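# Gather floor foam blocks into the door tote

## Task

Collect every yellow foam block lying on this room's floor and put each one completely inside the tote near the door. Yellow blocks sitting on the desks must stay where they are, with the same face up. The tote must still be on the floor when you finish. The robot must not topple or be left leaning, or the task fails. The result must stay in place without the robot holding anything.

## Robot and tools

ROBOT. TidyBot++: a mobile base 0.54 m long, 0.50 m wide and 0.38 m tall on four driven casters, carrying one seven-joint arm with a two-finger gripper. The shoulder sits 0.12 m ahead of the base centre and 0.68 m up. base_camera (644x364, pinhole) is fixed at the front of the base, about 0.35 m up, tilted down. wrist_camera (644x476, fisheye) rides on the hand and looks along it. The arm starts folded, hand down, reaching up to 0.08 m beyond the base front, elbow up to 1.15 m high.

FRAMES. Base frame: origin on the floor below the base centre, x forward, y left, z up. hand_pose is given in it: the midpoint between the finger pads, with its z axis running out along the fingers and its y axis the line the pads close on. The odometry frame is the base frame as it was at the start of the scene; heading is positive to the left, in -3.142 to 3.142. base_tilt is in degrees, positive when leaning forward or right; it and heading carry a fixed bias of about 1 degree.

execute_actions. Argument actions: a list with zero or one action. An empty list only reports state and images. An action may hold base, joints and speeds.
- base: exactly one key, a relative move from where the base last reported itself. translate_m: metres, forward positive, -2 to 2. strafe_m: metres sideways, left positive, -2 to 2. rotate_rad: radians, counter-clockwise seen from above positive, -6.3 to 6.3.
- joints: absolute targets by name, angles in radians. joint_1_rad any angle (whole arm about vertical; positive is clockwise from above, opposite to rotate_rad). joint_2_rad -2.249 to 2.249 (shoulder). joint_3_rad any angle. joint_4_rad -2.579 to 2.579 (elbow). joint_5_rad any angle. joint_6_rad -2.099 to 2.099 (wrist). joint_7_rad any angle (hand roll; with hand down, positive is counter-clockwise from above; at 1.57 the fingers open toward the robot's left and right). gripper_pos 0 (open, about 85 mm gap) to 1 (closed); gap is roughly 85 x (1 - gripper_pos) mm. Free-turning joints go the short way; for bigger turns send steps below half a revolution. Done tolerances are ±0.039 for joints 1-4, ±0.056 for 5-7, ±0.03 for the gripper.
- speeds: optional caps for this action: translate_m and strafe_m 0.05 to 0.5 m/s, rotate_rad 0.1 to 1.57 rad/s; the maximum is the default. A base move needing over 8.667 s is refused; no action runs past 15 s.
Motions in one action start together. Anything not named may keep pushing toward its earlier target. Unknown keys or out-of-range numbers cause refusal with no motion. If a result reports a stop, the remaining motion calls in that reply are skipped.
cameras: list of "base_camera", "wrist_camera" or "all"; omitted, null or ["all"] gives both, [] gives none.

OTHER TOOLS. wait(seconds 0 to 10): commands nothing, returns state and images. zoom_image(camera, region [x0, y0, x1, y1] in pixels of that camera's latest full image, top-left origin, at most 504x504). read_manual(section "licences"): licence text only. finished_scene(scene number): ends the scene irreversibly and says whether it succeeded.

ARM GEOMETRY. Upper arm 0.42 m, forearm 0.31 m, hand 0.31 m to the hand point. With joint_1_rad = 0, joint_3_rad = 3.14, joint_5_rad = 0 the arm moves in the vertical x-z plane. Angles from vertical (forward positive): upper arm = j2, forearm = j2 - j4, hand = j2 - j4 - j6. Forward reach from the shoulder is the sum of length x sin(angle), height above it the sum of length x cos(angle). Joints move at up to 1.39 rad/s (1.22 for joints 5-7). A downward hand reaches at most about 0.94 m high, and only near the base. Closed fingertips stick out about 20 mm past the hand point.

RESULTS. base_status and joint_status: done, off_target (resting away from target, maybe still pushing), contact_stop or time_out (target dropped, holding position), not_followed (a self-collision check withheld arm targets; also "joint command not followed" with a "cause:" line; these may be retried later), limit_stop_at_motor_heat (resend the target). For the gripper at 1, done means empty and off_target means something is held. Base "done" only means the wheels turned; slipping or a blocked base can leave it short. on_its_own lists uncommanded motion. motor_effort is percent of maximum with the peak in brackets; readings are noisy and biased. The pictures line names the images in order. Motor temperatures lists one value per arm joint. ARM HIT means the arm struck the base or itself.

ACCURACY. Friction leaves joints slightly off even when done; resending the same target does nothing. Correct by sending last command + (wanted - read) on all seven joints. hand_pose may be 1-2 cm off; trust images. Held objects make the arm sag; never command a joint to its read angle while holding. Odometry drifts several cm and degrees over many moves. Camera calibration is approximate, worse for wrist_camera.

AVOID. Tipping: an arm snagged above about 0.8 m while the base drives, or sideways force on a raised hand. Driving the arm into things: torque sensors over 104.5 N m (joints 1-4) or 51.3 N m (joints 5-7) freeze the arm for 10 s (warnings at 56.7 and 29.4); the base keeps moving. Heat: MOTOR HOT from 60 °C, at 75 °C an OVER-TEMPERATURE FAULT lets the arm sink; do not hold loads long, including while thinking, since the robot holds its last command meanwhile. Also avoid drops, slams, hard pushes and knocking over the tote or desk blocks.

Each tool is called after "Call:" as name([rows], argument=value, ...), one row to a line, values as JSON.

## Session

Call:
execute_actions(actions=[])

Scene clock: 0.00 s.
Motor temperatures (°C, as the motors report them): [35 36 32 38 36 44 44]
base_odometry: x=+0.000 y=+0.000 heading=+0.000 (m, m, rad; odometry frame)
base_tilt: forward=+0.4 right=-0.1 (deg)
base_status: not commanded
joint_positions: joint_1_rad=-0.030 joint_2_rad=-0.353 joint_3_rad=+3.104 joint_4_rad=-2.547 joint_5_rad=+0.049 joint_6_rad=-0.855 joint_7_rad=+1.599 gripper_pos=+0.000
joint_status: not commanded
motor_effort: joint_1_rad=+0 joint_2_rad=-2 joint_3_rad=+1 joint_4_rad=+15 joint_5_rad=+1 joint_6_rad=+1 joint_7_rad=-1 (%)
hand_pose: x=+0.2579 y=-0.0023 z=+0.5834 quat_wxyz=(+0.025, +0.997, +0.062, +0.047) (m; base frame)
pictures: base_camera, wrist_camera
Images, in order (width x height): base_camera 644x364, wrist_camera 644x476.

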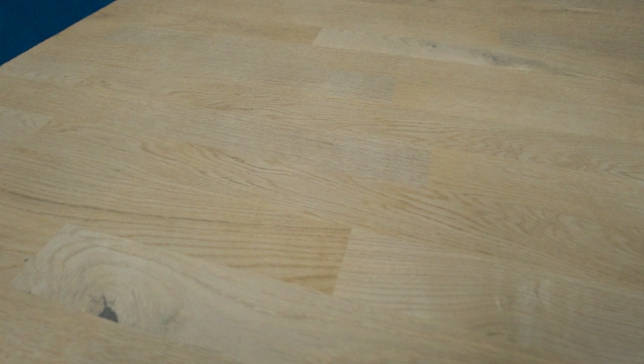

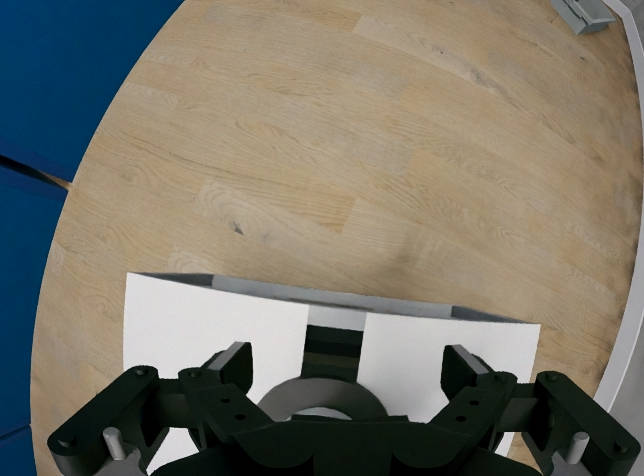

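Call:
execute_actions([
  {"joints":{"joint_6_rad":0.2}},
], cameras=["wrist_camera"])

Call:
execute_actions([
  {"base":{"rotate_rad":-1.57}},
], cameras=["wrist_camera"])

Call:
execute_actions([
  {"base":{"rotate_rad":-1.57}},
], cameras=["wrist_camera"])

Call:
execute_actions([
  {"base":{"rotate_rad":-1.57}},
], cameras=["wrist_camera"])

Scene clock: 13.57 s.
Motor temperatures (°C, as the motors report them): [35 36 32 38 36 44 44]
base_odometry: x=+0.000 y=+0.000 heading=+0.000 (m, m, rad; odometry frame)
base_tilt: forward=+0.4 right=-0.1 (deg)
base_status: not commanded
joint_positions: joint_1_rad=-0.030 joint_2_rad=-0.353 joint_3_rad=+3.104 joint_4_rad=-2.546 joint_5_rad=+0.049 joint_6_rad=+0.200 joint_7_rad=+1.599 gripper_pos=+0.000
joint_status: all done
motor_effort: joint_1_rad=-1(1) joint_2_rad=-7(7) joint_3_rad=+1(1) joint_4_rad=+20(20) joint_5_rad=+0(0) joint_6_rad=+8(8) joint_7_rad=-1(1) (%)
hand_pose: x=+0.5114 y=+0.0311 z=+0.7656 quat_wxyz=(+0.004, +0.837, +0.065, +0.543) (m; base frame)
pictures: wrist_camera
camera_calibration (this result's frames):
wrist_camera: T_world_to_cam=[[0.127289, -0.988498, 0.0816636, -0.0914176], [-0.424717, -0.128723, -0.896128, 0.964018], [0.896333, 0.0793832, -0.436217, 0.00969542], [0, 0, 0, 1]] pos_world=[0.412381, 0.0329558, 0.875578]
Images, in order (width x height): wrist_camera 644x476.

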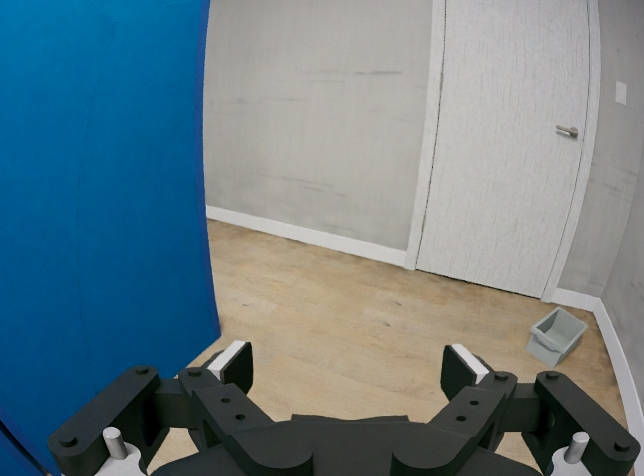

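Scene clock: 15.87 s.
Motor temperatures (°C, as the motors report them): [35 36 32 38 36 44 44]
base_odometry: x=+0.000 y=+0.000 heading=-1.569 (m, m, rad; odometry frame)
base_tilt: forward=+0.4 right=-0.1 (deg)
base_status: done
joint_positions: joint_1_rad=-0.030 joint_2_rad=-0.353 joint_3_rad=+3.104 joint_4_rad=-2.546 joint_5_rad=+0.049 joint_6_rad=+0.200 joint_7_rad=+1.599 gripper_pos=+0.000
joint_status: not commanded
motor_effort: joint_1_rad=-1(2) joint_2_rad=-7(8) joint_3_rad=+1(2) joint_4_rad=+20(19) joint_5_rad=+0(1) joint_6_rad=+8(8) joint_7_rad=-1(1) (%)
hand_pose: x=+0.5114 y=+0.0311 z=+0.7656 quat_wxyz=(+0.004, +0.837, +0.065, +0.543) (m; base frame)
pictures: wrist_camera
camera_calibration (this result's frames):
wrist_camera: T_world_to_cam=[[0.127254, -0.988504, 0.0816508, -0.0914047], [-0.424722, -0.128697, -0.89613, 0.96402], [0.896336, 0.0793574, -0.436216, 0.00969431], [0, 0, 0, 1]] pos_world=[0.412382, 0.032943, 0.875579]
Images, in order (width x height): wrist_camera 644x476.

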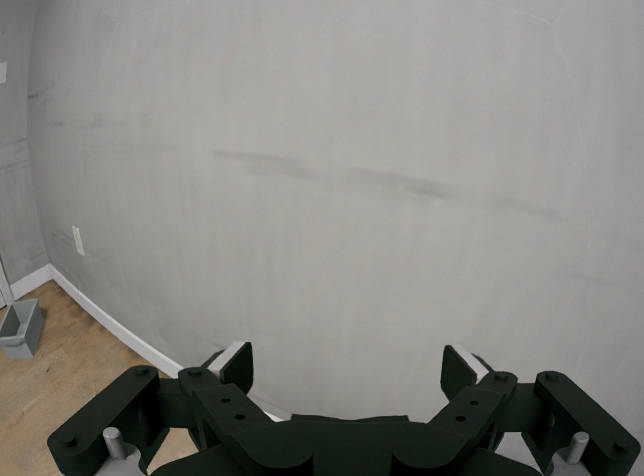

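Scene clock: 18.17 s.
Motor temperatures (°C, as the motors report them): [35 36 32 38 36 44 44]
base_odometry: x=+0.000 y=+0.000 heading=-3.138 (m, m, rad; odometry frame)
base_tilt: forward=+0.4 right=-0.1 (deg)
base_status: done
joint_positions: joint_1_rad=-0.030 joint_2_rad=-0.353 joint_3_rad=+3.104 joint_4_rad=-2.546 joint_5_rad=+0.049 joint_6_rad=+0.200 joint_7_rad=+1.599 gripper_pos=+0.000
joint_status: not commanded
motor_effort: joint_1_rad=+0(0) joint_2_rad=-7(8) joint_3_rad=+1(3) joint_4_rad=+20(19) joint_5_rad=+0(0) joint_6_rad=+8(8) joint_7_rad=-1(1) (%)
hand_pose: x=+0.5114 y=+0.0310 z=+0.7656 quat_wxyz=(+0.004, +0.837, +0.065, +0.543) (m; base frame)
pictures: wrist_camera
camera_calibration (this result's frames):
wrist_camera: T_world_to_cam=[[0.127214, -0.98851, 0.0816361, -0.0913901], [-0.424727, -0.128666, -0.896132, 0.964022], [0.896339, 0.0793276, -0.436215, 0.00969308], [0, 0, 0, 1]] pos_world=[0.412384, 0.0329283, 0.875579]
Images, in order (width x height): wrist_camera 644x476.

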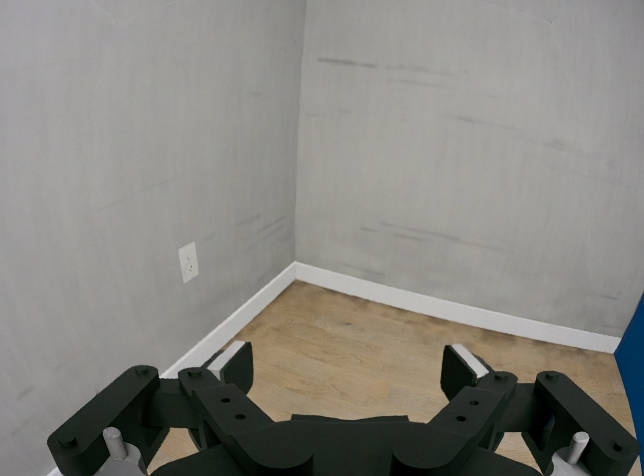

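Scene clock: 20.47 s.
Motor temperatures (°C, as the motors report them): [35 36 32 38 36 44 44]
base_odometry: x=+0.000 y=+0.000 heading=+1.576 (m, m, rad; odometry frame)
base_tilt: forward=+0.4 right=-0.1 (deg)
base_status: done
joint_positions: joint_1_rad=-0.030 joint_2_rad=-0.353 joint_3_rad=+3.104 joint_4_rad=-2.546 joint_5_rad=+0.049 joint_6_rad=+0.200 joint_7_rad=+1.599 gripper_pos=+0.000
joint_status: not commanded
motor_effort: joint_1_rad=-1(1) joint_2_rad=-7(7) joint_3_rad=+1(2) joint_4_rad=+19(19) joint_5_rad=+0(0) joint_6_rad=+8(8) joint_7_rad=-1(1) (%)
hand_pose: x=+0.5114 y=+0.0310 z=+0.7656 quat_wxyz=(+0.004, +0.837, +0.065, +0.543) (m; base frame)
pictures: wrist_camera
camera_calibration (this result's frames):
wrist_camera: T_world_to_cam=[[0.127176, -0.988516, 0.081622, -0.091376], [-0.424732, -0.128637, -0.896133, 0.964024], [0.896342, 0.0792992, -0.436214, 0.00969147], [0, 0, 0, 1]] pos_world=[0.412386, 0.0329142, 0.87558]
Images, in order (width x height): wrist_camera 644x476.

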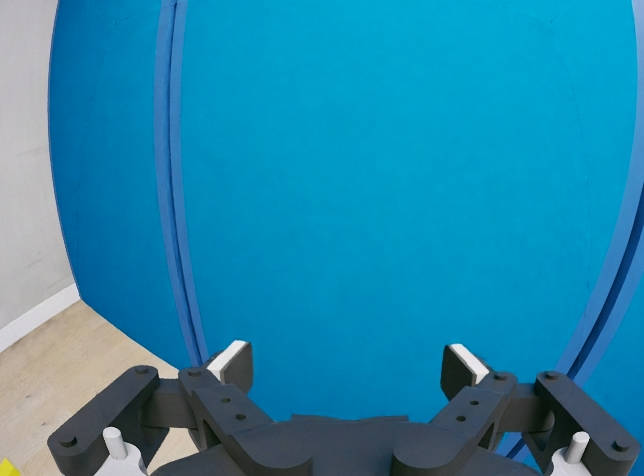

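A yellow thing at lower left, close to the robot.

Call:
execute_actions([
  {"base":{"rotate_rad":1.0},"joints":{"joint_6_rad":-0.4}},
])

Scene clock: 26.97 s.
Motor temperatures (°C, as the motors report them): [35 36 32 38 36 44 44]
base_odometry: x=+0.000 y=+0.000 heading=+2.575 (m, m, rad; odometry frame)
base_tilt: forward=+0.4 right=-0.1 (deg)
base_status: done
joint_positions: joint_1_rad=-0.030 joint_2_rad=-0.353 joint_3_rad=+3.104 joint_4_rad=-2.546 joint_5_rad=+0.049 joint_6_rad=-0.399 joint_7_rad=+1.599 gripper_pos=+0.000
joint_status: all done
motor_effort: joint_1_rad=+0(1) joint_2_rad=-5(7) joint_3_rad=+1(2) joint_4_rad=+17(20) joint_5_rad=+0(1) joint_6_rad=+5(7) joint_7_rad=-1(1) (%)
hand_pose: x=+0.3911 y=+0.0125 z=+0.6280 quat_wxyz=(+0.016, +0.960, +0.066, +0.272) (m; base frame)
pictures: base_camera, wrist_camera
camera_calibration (this result's frames):
wrist_camera: T_world_to_cam=[[0.137739, -0.988819, 0.0571324, -0.0719014], [-0.856191, -0.147867, -0.495047, 0.704334], [0.49796, 0.0192711, -0.866986, 0.486022], [0, 0, 0, 1]] pos_world=[0.370929, 0.0236844, 0.77416]
Images, in order (width x height): base_camera 644x364, wrist_camera 644x476.

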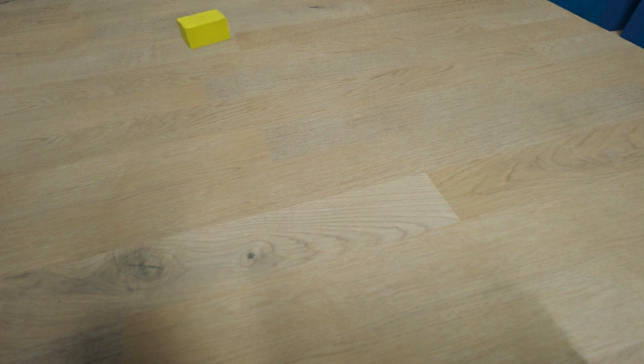

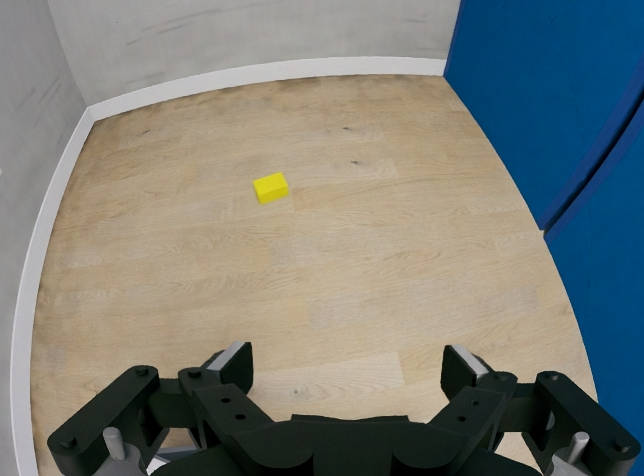

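Call:
execute_actions([
  {"base":{"strafe_m":0.27},"joints":{"joint_1_rad":0,"joint_2_rad":1.258,"joint_4_rad":-1.621,"joint_6_rad":-0.262,"joint_7_rad":0.3}},
], cameras=[])

Call:
execute_actions([
  {"base":{"translate_m":0.43}},
])

Scene clock: 49.43 s.
Motor temperatures (°C, as the motors report them): [35 36 32 38 36 44 44]
base_odometry: x=-0.144 y=-0.228 heading=+2.576 (m, m, rad; odometry frame)
base_tilt: forward=+0.4 right=-0.1 (deg)
base_status: done
joint_positions: joint_1_rad=-0.019 joint_2_rad=+1.256 joint_3_rad=+3.104 joint_4_rad=-1.637 joint_5_rad=+0.049 joint_6_rad=-0.284 joint_7_rad=+0.338 gripper_pos=+0.000
joint_status: all done
motor_effort: joint_1_rad=+0(1) joint_2_rad=-46(47) joint_3_rad=-1(2) joint_4_rad=+4(18) joint_5_rad=+0(1) joint_6_rad=+0(5) joint_7_rad=-1(1) (%)
hand_pose: x=+0.5848 y=+0.0289 z=+0.1969 quat_wxyz=(+0.001, +0.838, -0.546, -0.021) (m; base frame)
pictures: none
No camera images: the call's "cameras" was empty. Leave "cameras" out to get every camera's image.

Scene clock: 51.63 s.
Motor temperatures (°C, as the motors report them): [35 36 32 38 36 44 44]
base_odometry: x=-0.508 y=+0.002 heading=+2.577 (m, m, rad; odometry frame)
base_tilt: forward=+0.5 right=-0.1 (deg)
base_status: done
joint_positions: joint_1_rad=-0.018 joint_2_rad=+1.256 joint_3_rad=+3.104 joint_4_rad=-1.626 joint_5_rad=+0.049 joint_6_rad=-0.279 joint_7_rad=+0.338 gripper_pos=+0.000
joint_status: not commanded
motor_effort: joint_1_rad=-1(2) joint_2_rad=-46(48) joint_3_rad=-1(2) joint_4_rad=+4(6) joint_5_rad=+0(0) joint_6_rad=+0(1) joint_7_rad=-1(0) (%)
hand_pose: x=+0.5931 y=+0.0286 z=+0.1976 quat_wxyz=(-0.004, +0.837, -0.546, -0.014) (m; base frame)
pictures: base_camera, wrist_camera
camera_calibration (this result's frames):
wrist_camera: T_world_to_cam=[[-0.910321, -0.413763, -0.0107819, 0.55937], [-0.413694, 0.908723, 0.0554965, 0.265071], [-0.0131646, 0.05498, -0.998401, 0.340105], [0, 0, 0, 1]] pos_world=[0.623342, -0.0281287, 0.330881]
Images, in order (width x height): base_camera 644x364, wrist_camera 644x476.

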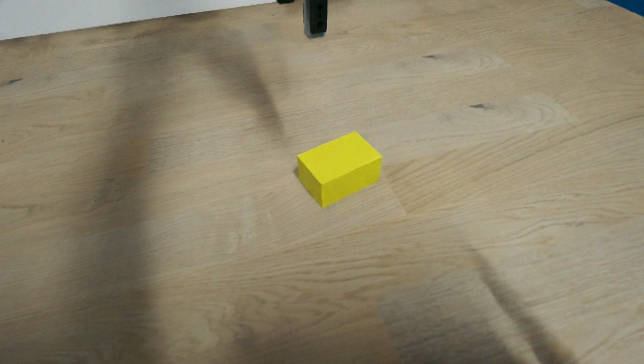

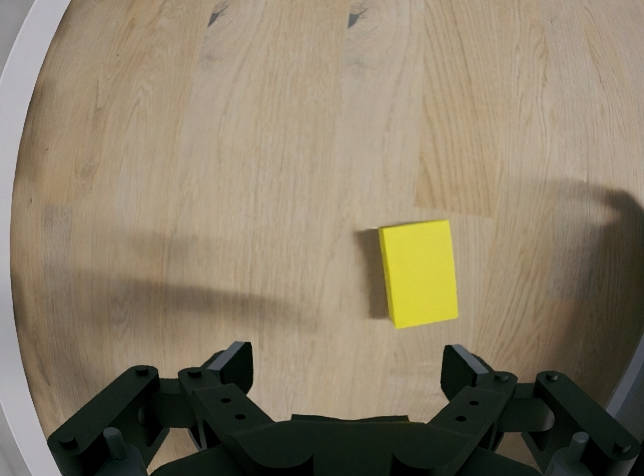

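Call:
execute_actions([
  {"base":{"strafe_m":-0.05}},
], cameras=[])

Call:
execute_actions([
  {"base":{"translate_m":-0.04},"joints":{"joint_2_rad":1.5,"joint_4_rad":-1.43,"joint_6_rad":-0.2,"joint_7_rad":0.22}},
], cameras=["wrist_camera"])

Scene clock: 66.70 s.
Motor temperatures (°C, as the motors report them): [35 36 32 38 36 44 44]
base_odometry: x=-0.481 y=+0.044 heading=+2.577 (m, m, rad; odometry frame)
base_tilt: forward=+0.4 right=-0.1 (deg)
base_status: done
joint_positions: joint_1_rad=+0.002 joint_2_rad=+1.256 joint_3_rad=+3.104 joint_4_rad=-1.626 joint_5_rad=+0.049 joint_6_rad=-0.279 joint_7_rad=+0.338 gripper_pos=+0.000
joint_status: not commanded
motor_effort: joint_1_rad=-1(3) joint_2_rad=-47(47) joint_3_rad=-1(3) joint_4_rad=+5(5) joint_5_rad=+0(1) joint_6_rad=+0(0) joint_7_rad=-1(1) (%)
hand_pose: x=+0.5936 y=+0.0193 z=+0.1976 quat_wxyz=(-0.004, +0.832, -0.554, -0.014) (m; base frame)
pictures: none
No camera images: the call's "cameras" was empty. Leave "cameras" out to get every camera's image.

Scene clock: 68.27 s.
Motor temperatures (°C, as the motors report them): [35 36 32 38 36 44 44]
base_odometry: x=-0.447 y=+0.023 heading=+2.577 (m, m, rad; odometry frame)
base_tilt: forward=+0.5 right=-0.1 (deg)
base_status: done
joint_positions: joint_1_rad=+0.002 joint_2_rad=+1.504 joint_3_rad=+3.104 joint_4_rad=-1.445 joint_5_rad=+0.049 joint_6_rad=-0.221 joint_7_rad=+0.260 gripper_pos=+0.000
joint_status: all done
motor_effort: joint_1_rad=-1(1) joint_2_rad=-47(51) joint_3_rad=-1(1) joint_4_rad=+4(6) joint_5_rad=+0(0) joint_6_rad=+0(0) joint_7_rad=+0(1) (%)
hand_pose: x=+0.5905 y=+0.0207 z=+0.0912 quat_wxyz=(-0.003, +0.807, -0.590, -0.019) (m; base frame)
pictures: wrist_camera
camera_calibration (this result's frames):
wrist_camera: T_world_to_cam=[[-0.94912, -0.314911, -0.00173734, 0.572645], [-0.314416, 0.94729, 0.0615089, 0.217174], [-0.017724, 0.0589256, -0.998105, 0.236798], [0, 0, 0, 1]] pos_world=[0.615989, -0.0393485, 0.223986]
Images, in order (width x height): wrist_camera 644x476.

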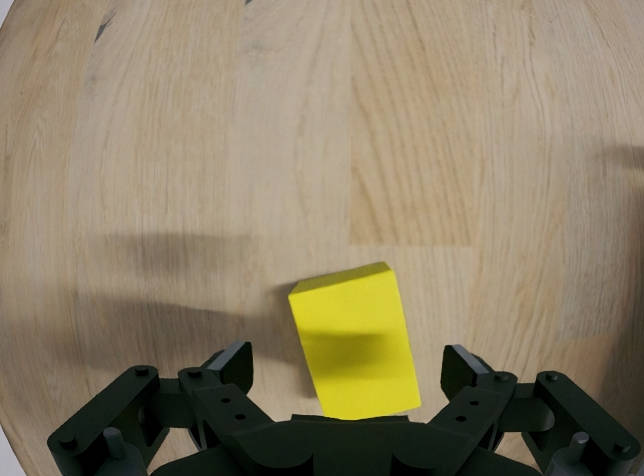

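Wrong direction on the twist; correct it, descend, grip.

Call:
execute_actions([
  {"joints":{"joint_7_rad":0.45}},
], cameras=[])

Call:
execute_actions([
  {"joints":{"joint_2_rad":1.64,"joint_4_rad":-1.3,"joint_6_rad":-0.18}},
], cameras=[])

Call:
execute_actions([
  {"joints":{"gripper_pos":1}},
], cameras=["wrist_camera"])

Scene clock: 78.00 s.
Motor temperatures (°C, as the motors report them): [35 37 32 38 36 44 44]
base_odometry: x=-0.447 y=+0.023 heading=+2.577 (m, m, rad; odometry frame)
base_tilt: forward=+0.4 right=-0.1 (deg)
base_status: not commanded
joint_positions: joint_1_rad=+0.002 joint_2_rad=+1.504 joint_3_rad=+3.104 joint_4_rad=-1.445 joint_5_rad=+0.049 joint_6_rad=-0.221 joint_7_rad=+0.429 gripper_pos=+0.000
joint_status: all done
motor_effort: joint_1_rad=-1(1) joint_2_rad=-47(47) joint_3_rad=-1(1) joint_4_rad=+4(4) joint_5_rad=+0(0) joint_6_rad=+0(0) joint_7_rad=-1(1) (%)
hand_pose: x=+0.5905 y=+0.0207 z=+0.0912 quat_wxyz=(-0.004, +0.854, -0.520, -0.019) (m; base frame)
pictures: none
No camera images: the call's "cameras" was empty. Leave "cameras" out to get every camera's image.

Scene clock: 93.00 s.
Motor temperatures (°C, as the motors report them): [35 37 32 38 36 44 44]
base_odometry: x=-0.447 y=+0.023 heading=+2.577 (m, m, rad; odometry frame)
base_tilt: forward=+0.4 right=-0.1 (deg)
base_status: not commanded
joint_positions: joint_1_rad=+0.002 joint_2_rad=+1.605 joint_3_rad=+3.105 joint_4_rad=-1.314 joint_5_rad=+0.049 joint_6_rad=-0.205 joint_7_rad=+0.429 gripper_pos=+0.000
joint_status: all done
motor_effort: joint_1_rad=-2(5) joint_2_rad=-41(48) joint_3_rad=-1(5) joint_4_rad=+8(11) joint_5_rad=+0(1) joint_6_rad=+6(9) joint_7_rad=-1(0) (%)
hand_pose: x=+0.6148 y=+0.0197 z=+0.0505 quat_wxyz=(-0.016, +0.853, -0.522, +0.001) (m; base frame)
pictures: none
No camera images: the call's "cameras" was empty. Leave "cameras" out to get every camera's image.

Scene clock: 94.10 s.
Motor temperatures (°C, as the motors report them): [35 37 32 38 36 44 44]
base_odometry: x=-0.447 y=+0.023 heading=+2.577 (m, m, rad; odometry frame)
base_tilt: forward=+0.4 right=-0.1 (deg)
base_status: not commanded
joint_positions: joint_1_rad=+0.006 joint_2_rad=+1.578 joint_3_rad=+3.114 joint_4_rad=-1.340 joint_5_rad=+0.049 joint_6_rad=-0.241 joint_7_rad=+0.429 gripper_pos=+0.999
joint_status: all done
motor_effort: joint_1_rad=-4(5) joint_2_rad=-34(43) joint_3_rad=-4(5) joint_4_rad=+12(16) joint_5_rad=-1(1) joint_6_rad=+9(14) joint_7_rad=-1(0) (%)
hand_pose: x=+0.6044 y=+0.0117 z=+0.0615 quat_wxyz=(-0.002, +0.852, -0.523, -0.011) (m; base frame)
pictures: wrist_camera
camera_calibration (this result's frames):
wrist_camera: T_world_to_cam=[[-0.886343, -0.462874, -0.0120297, 0.547307], [-0.46287, 0.885053, 0.04933, 0.323092], [-0.0121866, 0.0492915, -0.99871, 0.204765], [0, 0, 0, 1]] pos_world=[0.637146, -0.0427124, 0.195147]
Images, in order (width x height): wrist_camera 644x476.

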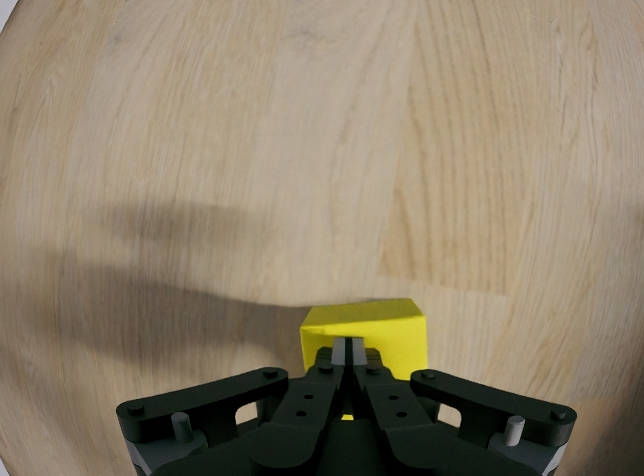

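Call:
execute_actions([
  {"joints":{"joint_2_rad":1.5,"joint_4_rad":-1.43,"joint_6_rad":-0.2,"gripper_pos":0,"joint_7_rad":0.5}},
], cameras=["wrist_camera"])

Scene clock: 101.70 s.
Motor temperatures (°C, as the motors report them): [35 37 32 38 36 44 44]
base_odometry: x=-0.447 y=+0.023 heading=+2.577 (m, m, rad; odometry frame)
base_tilt: forward=+0.4 right=-0.1 (deg)
base_status: not commanded
joint_positions: joint_1_rad=+0.006 joint_2_rad=+1.508 joint_3_rad=+3.108 joint_4_rad=-1.422 joint_5_rad=+0.049 joint_6_rad=-0.206 joint_7_rad=+0.461 gripper_pos=+0.000
joint_status: all done
motor_effort: joint_1_rad=+0(3) joint_2_rad=-48(50) joint_3_rad=-1(3) joint_4_rad=+4(12) joint_5_rad=+0(1) joint_6_rad=+0(8) joint_7_rad=-1(1) (%)
hand_pose: x=+0.6070 y=+0.0166 z=+0.0905 quat_wxyz=(-0.012, +0.861, -0.508, -0.003) (m; base frame)
pictures: wrist_camera
camera_calibration (this result's frames):
wrist_camera: T_world_to_cam=[[-0.869265, -0.492991, -0.0365815, 0.544596], [-0.494254, 0.868149, 0.0450556, 0.338238], [0.00954621, 0.0572458, -0.998314, 0.220114], [0, 0, 0, 1]] pos_world=[0.638472, -0.0377606, 0.224426]
Images, in order (width x height): wrist_camera 644x476.

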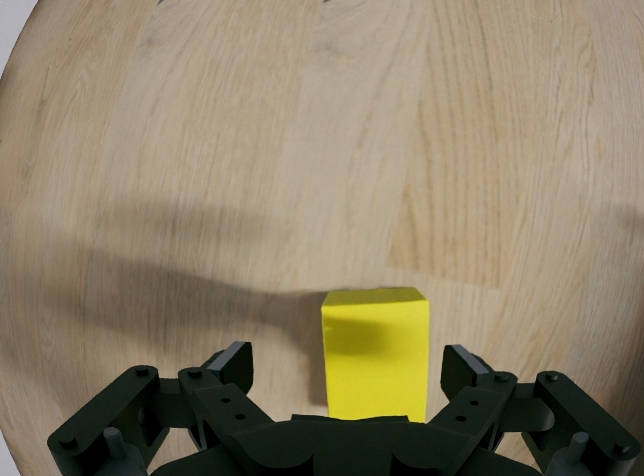

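Call:
execute_actions([
  {"base":{"translate_m":-0.03}},
], cameras=[])

Call:
execute_actions([
  {"joints":{"joint_2_rad":1.64,"joint_4_rad":-1.3,"joint_6_rad":-0.2}},
], cameras=["wrist_camera"])

Scene clock: 110.23 s.
Motor temperatures (°C, as the motors report them): [35 37 32 38 36 44 44]
base_odometry: x=-0.422 y=+0.007 heading=+2.577 (m, m, rad; odometry frame)
base_tilt: forward=+0.4 right=-0.1 (deg)
base_status: done
joint_positions: joint_1_rad=+0.006 joint_2_rad=+1.506 joint_3_rad=+3.108 joint_4_rad=-1.428 joint_5_rad=+0.049 joint_6_rad=-0.206 joint_7_rad=+0.461 gripper_pos=+0.000
joint_status: not commanded
motor_effort: joint_1_rad=-1(1) joint_2_rad=-48(49) joint_3_rad=-1(2) joint_4_rad=+4(5) joint_5_rad=+0(0) joint_6_rad=+0(1) joint_7_rad=-1(1) (%)
hand_pose: x=+0.6042 y=+0.0166 z=+0.0910 quat_wxyz=(-0.011, +0.861, -0.508, -0.005) (m; base frame)
pictures: none
No camera images: the call's "cameras" was empty. Leave "cameras" out to get every camera's image.

Scene clock: 111.33 s.
Motor temperatures (°C, as the motors report them): [35 37 32 38 36 44 44]
base_odometry: x=-0.422 y=+0.007 heading=+2.577 (m, m, rad; odometry frame)
base_tilt: forward=+0.5 right=-0.1 (deg)
base_status: not commanded
joint_positions: joint_1_rad=+0.006 joint_2_rad=+1.641 joint_3_rad=+3.108 joint_4_rad=-1.312 joint_5_rad=+0.049 joint_6_rad=-0.206 joint_7_rad=+0.461 gripper_pos=+0.000
joint_status: all done
motor_effort: joint_1_rad=-1(1) joint_2_rad=-47(50) joint_3_rad=-1(1) joint_4_rad=+3(4) joint_5_rad=+0(0) joint_6_rad=+0(1) joint_7_rad=-1(1) (%)
hand_pose: x=+0.5922 y=+0.0164 z=+0.0328 quat_wxyz=(-0.006, +0.860, -0.510, -0.014) (m; base frame)
pictures: wrist_camera
camera_calibration (this result's frames):
wrist_camera: T_world_to_cam=[[-0.871726, -0.489734, -0.0159652, 0.530288], [-0.489795, 0.869982, 0.0568496, 0.3306], [-0.0139517, 0.0573769, -0.998255, 0.17663], [0, 0, 0, 1]] pos_world=[0.626656, -0.0380505, 0.165993]
Images, in order (width x height): wrist_camera 644x476.

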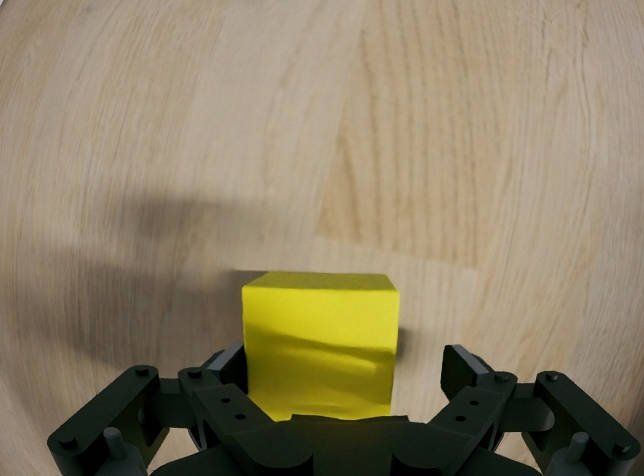

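Call:
execute_actions([
  {"joints":{"gripper_pos":1}},
], cameras=[])

Call:
execute_actions([
  {"joints":{"joint_2_rad":0.9,"joint_4_rad":-1.7,"joint_6_rad":-0.54}},
], cameras=[])

Call:
execute_actions([
  {"base":{"rotate_rad":-3.02}},
], cameras=[])

Call:
execute_actions([
  {"base":{"translate_m":1.2}},
])

Scene clock: 126.97 s.
Motor temperatures (°C, as the motors report them): [35 38 32 38 36 44 44]
base_odometry: x=-0.422 y=+0.007 heading=+2.577 (m, m, rad; odometry frame)
base_tilt: forward=+0.4 right=-0.1 (deg)
base_status: not commanded
joint_positions: joint_1_rad=+0.006 joint_2_rad=+1.638 joint_3_rad=+3.108 joint_4_rad=-1.309 joint_5_rad=+0.049 joint_6_rad=-0.209 joint_7_rad=+0.461 gripper_pos=+0.387
joint_status: gripper_pos off_target (ended at +0.387, target +1.000)
motor_effort: joint_1_rad=-1(0) joint_2_rad=-47(48) joint_3_rad=-1(1) joint_4_rad=+4(9) joint_5_rad=+0(0) joint_6_rad=+0(6) joint_7_rad=-1(1) (%)
hand_pose: x=+0.5951 y=+0.0164 z=+0.0344 quat_wxyz=(-0.007, +0.860, -0.510, -0.012) (m; base frame)
pictures: none
No camera images: the call's "cameras" was empty. Leave "cameras" out to get every camera's image.

Scene clock: 128.97 s.
Motor temperatures (°C, as the motors report them): [35 38 32 38 36 44 44]
base_odometry: x=-0.422 y=+0.007 heading=+2.577 (m, m, rad; odometry frame)
base_tilt: forward=+0.4 right=-0.1 (deg)
base_status: not commanded
joint_positions: joint_1_rad=+0.006 joint_2_rad=+0.908 joint_3_rad=+3.108 joint_4_rad=-1.687 joint_5_rad=+0.049 joint_6_rad=-0.521 joint_7_rad=+0.461 gripper_pos=+0.387
joint_status: all done
motor_effort: joint_1_rad=-1(1) joint_2_rad=-45(52) joint_3_rad=+0(1) joint_4_rad=+10(9) joint_5_rad=+0(0) joint_6_rad=+1(2) joint_7_rad=-1(1) (%)
hand_pose: x=+0.6222 y=+0.0101 z=+0.3615 quat_wxyz=(-0.008, +0.864, -0.503, +0.011) (m; base frame)
pictures: none
No camera images: the call's "cameras" was empty. Leave "cameras" out to get every camera's image.

Scene clock: 132.37 s.
Motor temperatures (°C, as the motors report them): [35 38 32 38 36 44 44]
base_odometry: x=-0.422 y=+0.007 heading=-0.442 (m, m, rad; odometry frame)
base_tilt: forward=+0.4 right=-0.1 (deg)
base_status: done
joint_positions: joint_1_rad=+0.006 joint_2_rad=+0.908 joint_3_rad=+3.106 joint_4_rad=-1.687 joint_5_rad=+0.049 joint_6_rad=-0.521 joint_7_rad=+0.461 gripper_pos=+0.387
joint_status: not commanded
motor_effort: joint_1_rad=-1(5) joint_2_rad=-45(46) joint_3_rad=+0(3) joint_4_rad=+10(10) joint_5_rad=+0(1) joint_6_rad=+1(1) joint_7_rad=+0(1) (%)
hand_pose: x=+0.6221 y=+0.0111 z=+0.3616 quat_wxyz=(-0.009, +0.865, -0.502, +0.011) (m; base frame)
pictures: none
No camera images: the call's "cameras" was empty. Leave "cameras" out to get every camera's image.

Scene clock: 136.13 s.
Motor temperatures (°C, as the motors report them): [35 38 32 38 36 44 44]
base_odometry: x=+0.662 y=-0.508 heading=-0.443 (m, m, rad; odometry frame)
base_tilt: forward=+0.4 right=-0.1 (deg)
base_status: done
joint_positions: joint_1_rad=+0.006 joint_2_rad=+0.907 joint_3_rad=+3.106 joint_4_rad=-1.692 joint_5_rad=+0.049 joint_6_rad=-0.524 joint_7_rad=+0.461 gripper_pos=+0.387
joint_status: not commanded
motor_effort: joint_1_rad=-1(1) joint_2_rad=-45(47) joint_3_rad=+0(1) joint_4_rad=+9(11) joint_5_rad=+0(0) joint_6_rad=+1(1) joint_7_rad=+0(1) (%)
hand_pose: x=+0.6184 y=+0.0110 z=+0.3611 quat_wxyz=(-0.007, +0.865, -0.502, +0.007) (m; base frame)
pictures: base_camera, wrist_camera
camera_calibration (this result's frames):
wrist_camera: T_world_to_cam=[[-0.861777, -0.50583, -0.0384309, 0.557895], [-0.506787, 0.861817, 0.0209301, 0.353053], [0.0225333, 0.0375133, -0.999042, 0.482958], [0, 0, 0, 1]] pos_world=[0.648821, -0.0401844, 0.496546]
Images, in order (width x height): base_camera 644x364, wrist_camera 644x476.

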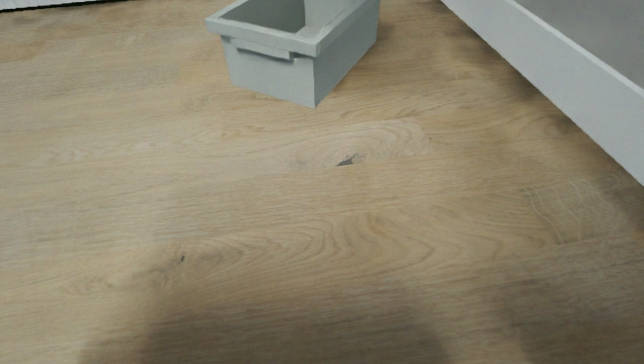

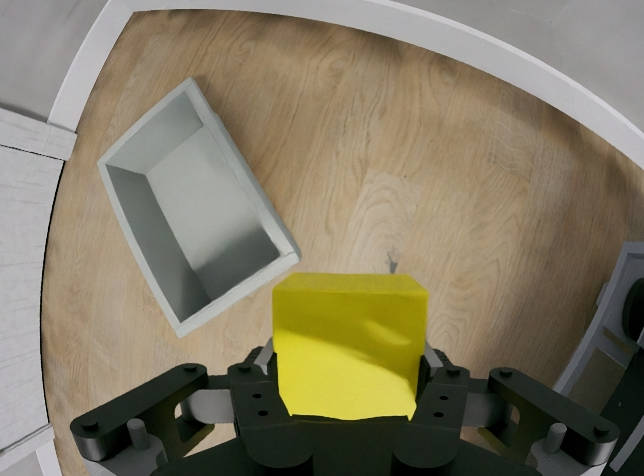

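Call:
execute_actions([
  {"base":{"translate_m":0.25},"joints":{"joint_1_rad":-0.05,"joint_7_rad":0.9}},
], cameras=["wrist_camera"])

Scene clock: 150.47 s.
Motor temperatures (°C, as the motors report them): [35 38 32 38 36 44 44]
base_odometry: x=+0.888 y=-0.616 heading=-0.444 (m, m, rad; odometry frame)
base_tilt: forward=+0.5 right=-0.1 (deg)
base_status: done
joint_positions: joint_1_rad=-0.042 joint_2_rad=+0.907 joint_3_rad=+3.106 joint_4_rad=-1.694 joint_5_rad=+0.049 joint_6_rad=-0.524 joint_7_rad=+0.883 gripper_pos=+0.387
joint_status: all done
motor_effort: joint_1_rad=-1(4) joint_2_rad=-45(47) joint_3_rad=+0(2) joint_4_rad=+9(11) joint_5_rad=+0(0) joint_6_rad=+0(1) joint_7_rad=-1(1) (%)
hand_pose: x=+0.6159 y=+0.0345 z=+0.3608 quat_wxyz=(-0.005, +0.958, -0.287, +0.007) (m; base frame)
pictures: wrist_camera
camera_calibration (this result's frames):
wrist_camera: T_world_to_cam=[[-0.539679, -0.841243, -0.0325149, 0.378648], [-0.841861, 0.539461, 0.0159125, 0.550901], [0.00415421, 0.0359606, -0.999345, 0.493289], [0, 0, 0, 1]] pos_world=[0.66608, 0.0036064, 0.496512]
Images, in order (width x height): wrist_camera 644x476.

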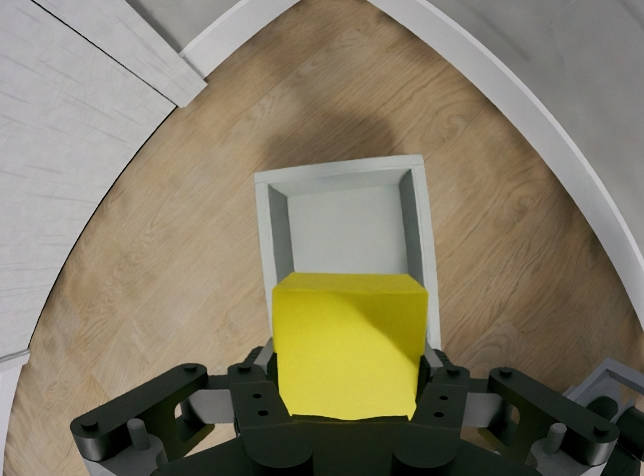

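Centered. Lower to z≈0.2 and release.

Call:
execute_actions([
  {"joints":{"joint_2_rad":1.22,"joint_4_rad":-1.6,"joint_6_rad":-0.3}},
], cameras=[])

Call:
execute_actions([
  {"joints":{"gripper_pos":0}},
], cameras=[])

Call:
execute_actions([
  {"joints":{"joint_1_rad":0,"joint_2_rad":-0.35,"joint_4_rad":-2.55,"joint_6_rad":0.2,"joint_7_rad":1.57}},
])

Call:
execute_actions([
  {"base":{"rotate_rad":1.6}},
], cameras=["wrist_camera"])

Scene clock: 161.63 s.
Motor temperatures (°C, as the motors report them): [35 38 32 38 36 44 44]
base_odometry: x=+0.888 y=-0.616 heading=-0.444 (m, m, rad; odometry frame)
base_tilt: forward=+0.4 right=-0.1 (deg)
base_status: not commanded
joint_positions: joint_1_rad=-0.042 joint_2_rad=+1.225 joint_3_rad=+3.106 joint_4_rad=-1.615 joint_5_rad=+0.049 joint_6_rad=-0.321 joint_7_rad=+0.883 gripper_pos=+0.387
joint_status: all done
motor_effort: joint_1_rad=-1(0) joint_2_rad=-47(51) joint_3_rad=-1(1) joint_4_rad=+5(9) joint_5_rad=+0(0) joint_6_rad=+0(1) joint_7_rad=-1(1) (%)
hand_pose: x=+0.6009 y=+0.0383 z=+0.2136 quat_wxyz=(-0.005, +0.957, -0.290, -0.012) (m; base frame)
pictures: none
No camera images: the call's "cameras" was empty. Leave "cameras" out to get every camera's image.

Scene clock: 162.73 s.
Motor temperatures (°C, as the motors report them): [35 38 32 38 36 44 44]
base_odometry: x=+0.888 y=-0.616 heading=-0.444 (m, m, rad; odometry frame)
base_tilt: forward=+0.4 right=-0.1 (deg)
base_status: not commanded
joint_positions: joint_1_rad=-0.042 joint_2_rad=+1.225 joint_3_rad=+3.106 joint_4_rad=-1.615 joint_5_rad=+0.049 joint_6_rad=-0.321 joint_7_rad=+0.883 gripper_pos=+0.000
joint_status: all done
motor_effort: joint_1_rad=-1(1) joint_2_rad=-47(48) joint_3_rad=-1(1) joint_4_rad=+6(5) joint_5_rad=+0(0) joint_6_rad=+0(0) joint_7_rad=-1(1) (%)
hand_pose: x=+0.6009 y=+0.0383 z=+0.2136 quat_wxyz=(-0.005, +0.957, -0.290, -0.012) (m; base frame)
pictures: none
No camera images: the call's "cameras" was empty. Leave "cameras" out to get every camera's image.

Scene clock: 165.53 s.
Motor temperatures (°C, as the motors report them): [35 38 32 38 36 44 44]
base_odometry: x=+0.888 y=-0.616 heading=-0.444 (m, m, rad; odometry frame)
base_tilt: forward=+0.4 right=-0.1 (deg)
base_status: not commanded
joint_positions: joint_1_rad=-0.019 joint_2_rad=-0.345 joint_3_rad=+3.106 joint_4_rad=-2.536 joint_5_rad=+0.049 joint_6_rad=+0.179 joint_7_rad=+1.531 gripper_pos=+0.000
joint_status: all done
motor_effort: joint_1_rad=-1(1) joint_2_rad=-7(49) joint_3_rad=+1(1) joint_4_rad=+19(20) joint_5_rad=+0(0) joint_6_rad=+8(8) joint_7_rad=-1(1) (%)
hand_pose: x=+0.5128 y=+0.0258 z=+0.7618 quat_wxyz=(-0.011, +0.844, +0.031, +0.535) (m; base frame)
pictures: base_camera, wrist_camera
camera_calibration (this result's frames):
wrist_camera: T_world_to_cam=[[0.0863302, -0.996107, 0.0178044, -0.026665], [-0.449384, -0.0548844, -0.891651, 0.967843], [0.889157, 0.0689754, -0.452373, 0.0234389], [0, 0, 0, 1]] pos_world=[0.416395, 0.0249416, 0.874056]
Images, in order (width x height): base_camera 644x364, wrist_camera 644x476.

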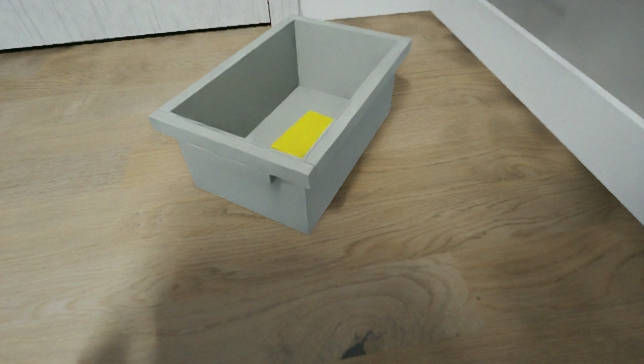

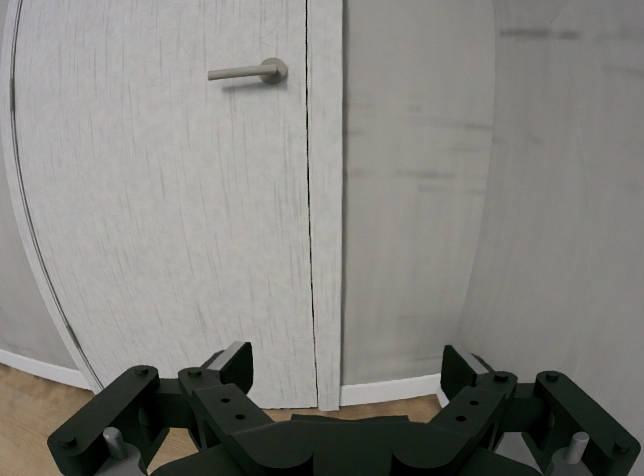

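Scene clock: 167.83 s.
Motor temperatures (°C, as the motors report them): [35 38 32 38 36 44 44]
base_odometry: x=+0.888 y=-0.616 heading=+1.155 (m, m, rad; odometry frame)
base_tilt: forward=+0.4 right=-0.1 (deg)
base_status: done
joint_positions: joint_1_rad=-0.014 joint_2_rad=-0.345 joint_3_rad=+3.106 joint_4_rad=-2.536 joint_5_rad=+0.049 joint_6_rad=+0.180 joint_7_rad=+1.531 gripper_pos=+0.000
joint_status: not commanded
motor_effort: joint_1_rad=-1(2) joint_2_rad=-7(8) joint_3_rad=+1(2) joint_4_rad=+20(19) joint_5_rad=+0(0) joint_6_rad=+8(8) joint_7_rad=-1(1) (%)
hand_pose: x=+0.5131 y=+0.0240 z=+0.7622 quat_wxyz=(-0.009, +0.844, +0.029, +0.536) (m; base frame)
pictures: wrist_camera
camera_calibration (this result's frames):
wrist_camera: T_world_to_cam=[[0.0816538, -0.996501, 0.0178601, -0.0261534], [-0.448264, -0.0527243, -0.892345, 0.968149], [0.890164, 0.0648573, -0.451, 0.022016], [0, 0, 0, 1]] pos_world=[0.416524, 0.0235552, 0.874319]
Images, in order (width x height): wrist_camera 644x476.

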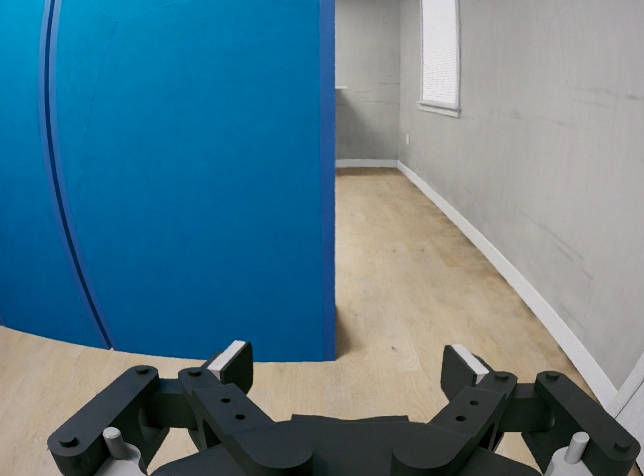

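Call:
execute_actions([
  {"base":{"translate_m":0.5}},
], cameras=[])

Call:
execute_actions([
  {"base":{"strafe_m":-0.45}},
], cameras=["wrist_camera"])

Call:
execute_actions([
  {"base":{"translate_m":1.5}},
], cameras=[])

Call:
execute_actions([
  {"base":{"rotate_rad":1.3}},
], cameras=["wrist_camera"])

Scene clock: 180.37 s.
Motor temperatures (°C, as the motors report them): [35 38 32 38 36 44 44]
base_odometry: x=+1.089 y=-0.158 heading=+1.156 (m, m, rad; odometry frame)
base_tilt: forward=+0.5 right=-0.1 (deg)
base_status: done
joint_positions: joint_1_rad=-0.014 joint_2_rad=-0.345 joint_3_rad=+3.106 joint_4_rad=-2.539 joint_5_rad=+0.049 joint_6_rad=+0.181 joint_7_rad=+1.531 gripper_pos=+0.000
joint_status: not commanded
motor_effort: joint_1_rad=-1(0) joint_2_rad=-7(11) joint_3_rad=+1(2) joint_4_rad=+19(20) joint_5_rad=+0(0) joint_6_rad=+8(8) joint_7_rad=+0(1) (%)
hand_pose: x=+0.5124 y=+0.0239 z=+0.7608 quat_wxyz=(-0.009, +0.845, +0.029, +0.535) (m; base frame)
pictures: none
No camera images: the call's "cameras" was empty. Leave "cameras" out to get every camera's image.

Scene clock: 182.63 s.
Motor temperatures (°C, as the motors report them): [35 38 32 38 36 44 44]
base_odometry: x=+1.501 y=-0.339 heading=+1.157 (m, m, rad; odometry frame)
base_tilt: forward=+0.4 right=-0.1 (deg)
base_status: done
joint_positions: joint_1_rad=-0.014 joint_2_rad=-0.345 joint_3_rad=+3.106 joint_4_rad=-2.539 joint_5_rad=+0.049 joint_6_rad=+0.181 joint_7_rad=+1.531 gripper_pos=+0.000
joint_status: not commanded
motor_effort: joint_1_rad=-1(0) joint_2_rad=-7(8) joint_3_rad=+1(3) joint_4_rad=+19(20) joint_5_rad=+0(0) joint_6_rad=+8(8) joint_7_rad=-1(1) (%)
hand_pose: x=+0.5124 y=+0.0237 z=+0.7608 quat_wxyz=(-0.009, +0.845, +0.029, +0.535) (m; base frame)
pictures: wrist_camera
camera_calibration (this result's frames):
wrist_camera: T_world_to_cam=[[0.0811063, -0.996547, 0.017745, -0.0259738], [-0.450365, -0.0525248, -0.891298, 0.966812], [0.889153, 0.0642982, -0.45307, 0.0241539], [0, 0, 0, 1]] pos_world=[0.416048, 0.0233444, 0.873122]
Images, in order (width x height): wrist_camera 644x476.

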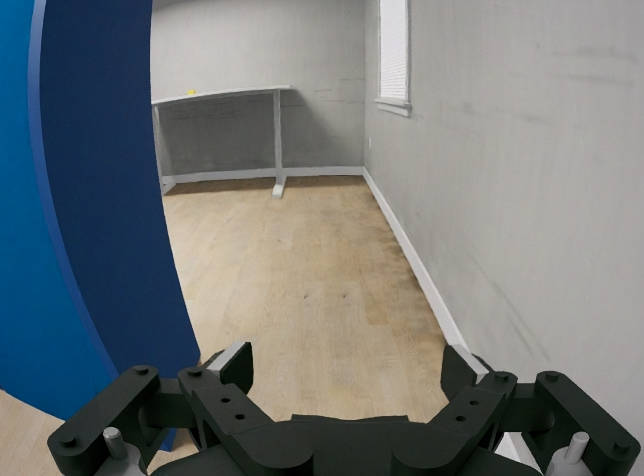

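Scene clock: 187.00 s.
Motor temperatures (°C, as the motors report them): [35 38 32 38 36 44 44]
base_odometry: x=+2.106 y=+1.033 heading=+1.156 (m, m, rad; odometry frame)
base_tilt: forward=+0.4 right=-0.1 (deg)
base_status: done
joint_positions: joint_1_rad=-0.014 joint_2_rad=-0.347 joint_3_rad=+3.106 joint_4_rad=-2.540 joint_5_rad=+0.049 joint_6_rad=+0.182 joint_7_rad=+1.531 gripper_pos=+0.000
joint_status: not commanded
motor_effort: joint_1_rad=-1(0) joint_2_rad=-7(10) joint_3_rad=+1(2) joint_4_rad=+19(21) joint_5_rad=+0(0) joint_6_rad=+8(8) joint_7_rad=-1(1) (%)
hand_pose: x=+0.5118 y=+0.0237 z=+0.7614 quat_wxyz=(-0.009, +0.844, +0.029, +0.535) (m; base frame)
pictures: none
No camera images: the call's "cameras" was empty. Leave "cameras" out to get every camera's image.

Scene clock: 191.50 s.
Motor temperatures (°C, as the motors report them): [35 38 32 38 36 44 44]
base_odometry: x=+2.104 y=+1.037 heading=+1.686 (m, m, rad; odometry frame)
base_tilt: forward=+0.5 right=-0.1 (deg)
base_status: rotate_rad time_out (by the wheels' count: +0.530 of +1.300)
joint_positions: joint_1_rad=-0.009 joint_2_rad=-0.350 joint_3_rad=+3.100 joint_4_rad=-2.541 joint_5_rad=+0.049 joint_6_rad=+0.183 joint_7_rad=+1.531 gripper_pos=+0.000
joint_status: not commanded
motor_effort: joint_1_rad=+0(8) joint_2_rad=-7(14) joint_3_rad=+1(9) joint_4_rad=+20(21) joint_5_rad=+0(1) joint_6_rad=+8(9) joint_7_rad=-1(1) (%)
hand_pose: x=+0.5113 y=+0.0242 z=+0.7619 quat_wxyz=(-0.009, +0.843, +0.030, +0.536) (m; base frame)
pictures: wrist_camera
camera_calibration (this result's frames):
wrist_camera: T_world_to_cam=[[0.0820976, -0.99642, 0.0201622, -0.027744], [-0.446414, -0.0548536, -0.893144, 0.966752], [0.891052, 0.0643242, -0.449319, 0.021725], [0, 0, 0, 1]] pos_world=[0.414491, 0.0239878, 0.873769]
Images, in order (width x height): wrist_camera 644x476.

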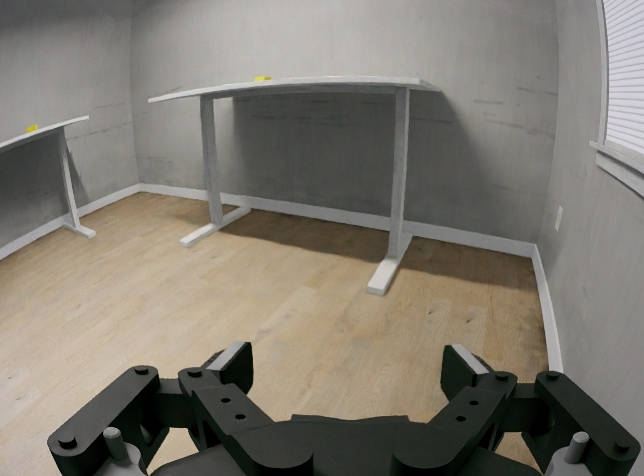

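Too close to the wall. Move away.

Call:
execute_actions([
  {"base":{"strafe_m":0.4}},
], cameras=[])

Call:
execute_actions([
  {"base":{"rotate_rad":1.2}},
], cameras=["wrist_camera"])

Scene clock: 200.63 s.
Motor temperatures (°C, as the motors report them): [35 38 32 38 36 44 44]
base_odometry: x=+1.707 y=+0.990 heading=+1.687 (m, m, rad; odometry frame)
base_tilt: forward=+0.4 right=-0.1 (deg)
base_status: done
joint_positions: joint_1_rad=-0.009 joint_2_rad=-0.350 joint_3_rad=+3.100 joint_4_rad=-2.541 joint_5_rad=+0.049 joint_6_rad=+0.183 joint_7_rad=+1.531 gripper_pos=+0.000
joint_status: not commanded
motor_effort: joint_1_rad=-1(0) joint_2_rad=-7(7) joint_3_rad=+1(3) joint_4_rad=+19(19) joint_5_rad=+0(0) joint_6_rad=+8(8) joint_7_rad=-1(1) (%)
hand_pose: x=+0.5113 y=+0.0242 z=+0.7619 quat_wxyz=(-0.009, +0.843, +0.030, +0.536) (m; base frame)
pictures: none
No camera images: the call's "cameras" was empty. Leave "cameras" out to get every camera's image.

Scene clock: 205.10 s.
Motor temperatures (°C, as the motors report them): [35 38 32 38 36 44 44]
base_odometry: x=+1.711 y=+0.992 heading=+1.990 (m, m, rad; odometry frame)
base_tilt: forward=+0.4 right=-0.1 (deg)
base_status: rotate_rad time_out (by the wheels' count: +0.304 of +1.200)
joint_positions: joint_1_rad=-0.009 joint_2_rad=-0.349 joint_3_rad=+3.098 joint_4_rad=-2.542 joint_5_rad=+0.049 joint_6_rad=+0.184 joint_7_rad=+1.531 gripper_pos=+0.000
joint_status: not commanded
motor_effort: joint_1_rad=-1(4) joint_2_rad=-6(14) joint_3_rad=+1(9) joint_4_rad=+20(21) joint_5_rad=+0(1) joint_6_rad=+8(8) joint_7_rad=-1(1) (%)
hand_pose: x=+0.5112 y=+0.0248 z=+0.7615 quat_wxyz=(-0.009, +0.844, +0.031, +0.536) (m; base frame)
pictures: wrist_camera
camera_calibration (this result's frames):
wrist_camera: T_world_to_cam=[[0.0836016, -0.996284, 0.0206973, -0.0283122], [-0.44681, -0.0560423, -0.892872, 0.966381], [0.890714, 0.0653977, -0.449835, 0.0221372], [0, 0, 0, 1]] pos_world=[0.414438, 0.0245035, 0.873399]
Images, in order (width x height): wrist_camera 644x476.

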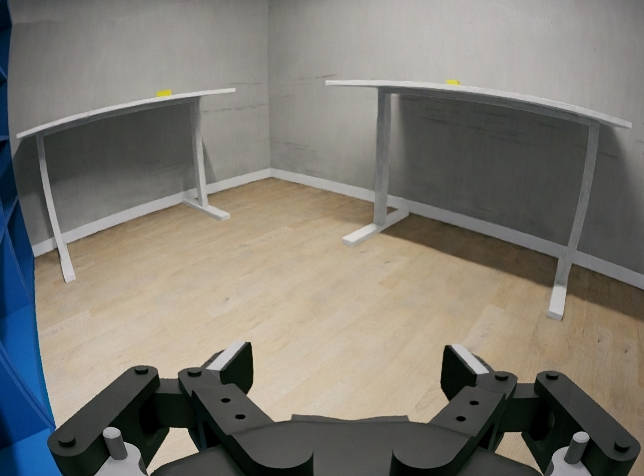

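Now against the shelf unit. Drive forward.

Call:
execute_actions([
  {"base":{"translate_m":0.7}},
], cameras=[])

Call:
execute_actions([
  {"base":{"rotate_rad":1.5},"joints":{"joint_6_rad":-0.1}},
])

Scene clock: 214.43 s.
Motor temperatures (°C, as the motors report them): [35 38 32 38 36 44 44]
base_odometry: x=+1.425 y=+1.631 heading=+1.990 (m, m, rad; odometry frame)
base_tilt: forward=+0.4 right=-0.1 (deg)
base_status: done
joint_positions: joint_1_rad=-0.007 joint_2_rad=-0.347 joint_3_rad=+3.099 joint_4_rad=-2.542 joint_5_rad=+0.048 joint_6_rad=+0.184 joint_7_rad=+1.531 gripper_pos=+0.000
joint_status: not commanded
motor_effort: joint_1_rad=-1(1) joint_2_rad=-7(13) joint_3_rad=+1(4) joint_4_rad=+20(23) joint_5_rad=+0(0) joint_6_rad=+8(9) joint_7_rad=-1(1) (%)
hand_pose: x=+0.5114 y=+0.0237 z=+0.7606 quat_wxyz=(-0.008, +0.844, +0.029, +0.535) (m; base frame)
pictures: none
No camera images: the call's "cameras" was empty. Leave "cameras" out to get every camera's image.

Scene clock: 216.67 s.
Motor temperatures (°C, as the motors report them): [35 38 32 38 36 44 44]
base_odometry: x=+1.425 y=+1.631 heading=-2.794 (m, m, rad; odometry frame)
base_tilt: forward=+0.4 right=-0.1 (deg)
base_status: done
joint_positions: joint_1_rad=-0.007 joint_2_rad=-0.347 joint_3_rad=+3.100 joint_4_rad=-2.551 joint_5_rad=+0.048 joint_6_rad=-0.099 joint_7_rad=+1.531 gripper_pos=+0.000
joint_status: all done
motor_effort: joint_1_rad=-1(2) joint_2_rad=-6(7) joint_3_rad=+1(2) joint_4_rad=+19(21) joint_5_rad=+0(0) joint_6_rad=+6(8) joint_7_rad=-1(1) (%)
hand_pose: x=+0.4600 y=+0.0159 z=+0.6830 quat_wxyz=(+0.001, +0.913, +0.027, +0.407) (m; base frame)
pictures: base_camera, wrist_camera
camera_calibration (this result's frames):
wrist_camera: T_world_to_cam=[[0.071293, -0.997261, 0.0196819, -0.0249388], [-0.68649, -0.0633725, -0.724373, 0.868288], [0.723636, 0.0381313, -0.689128, 0.273738], [0, 0, 0, 1]] pos_world=[0.399762, 0.0197171, 0.818095]
Images, in order (width x height): base_camera 644x364, wrist_camera 644x476.

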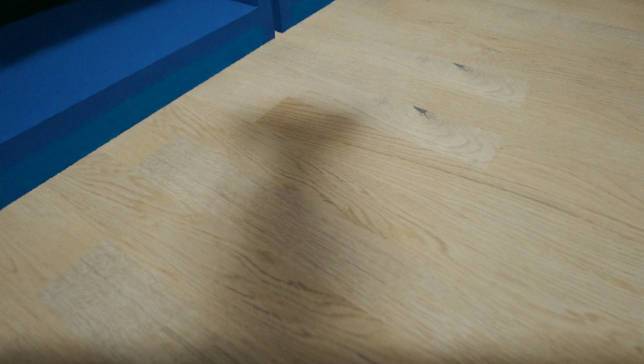

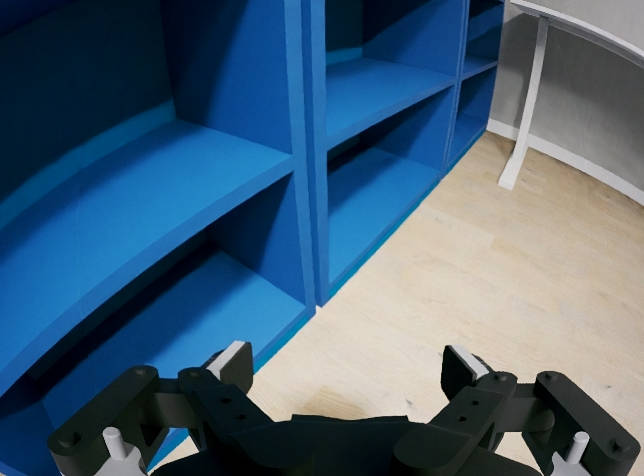

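No more floor blocks visible.

Call:
finished_scene(scene=1)

The scene is finished: the task was done.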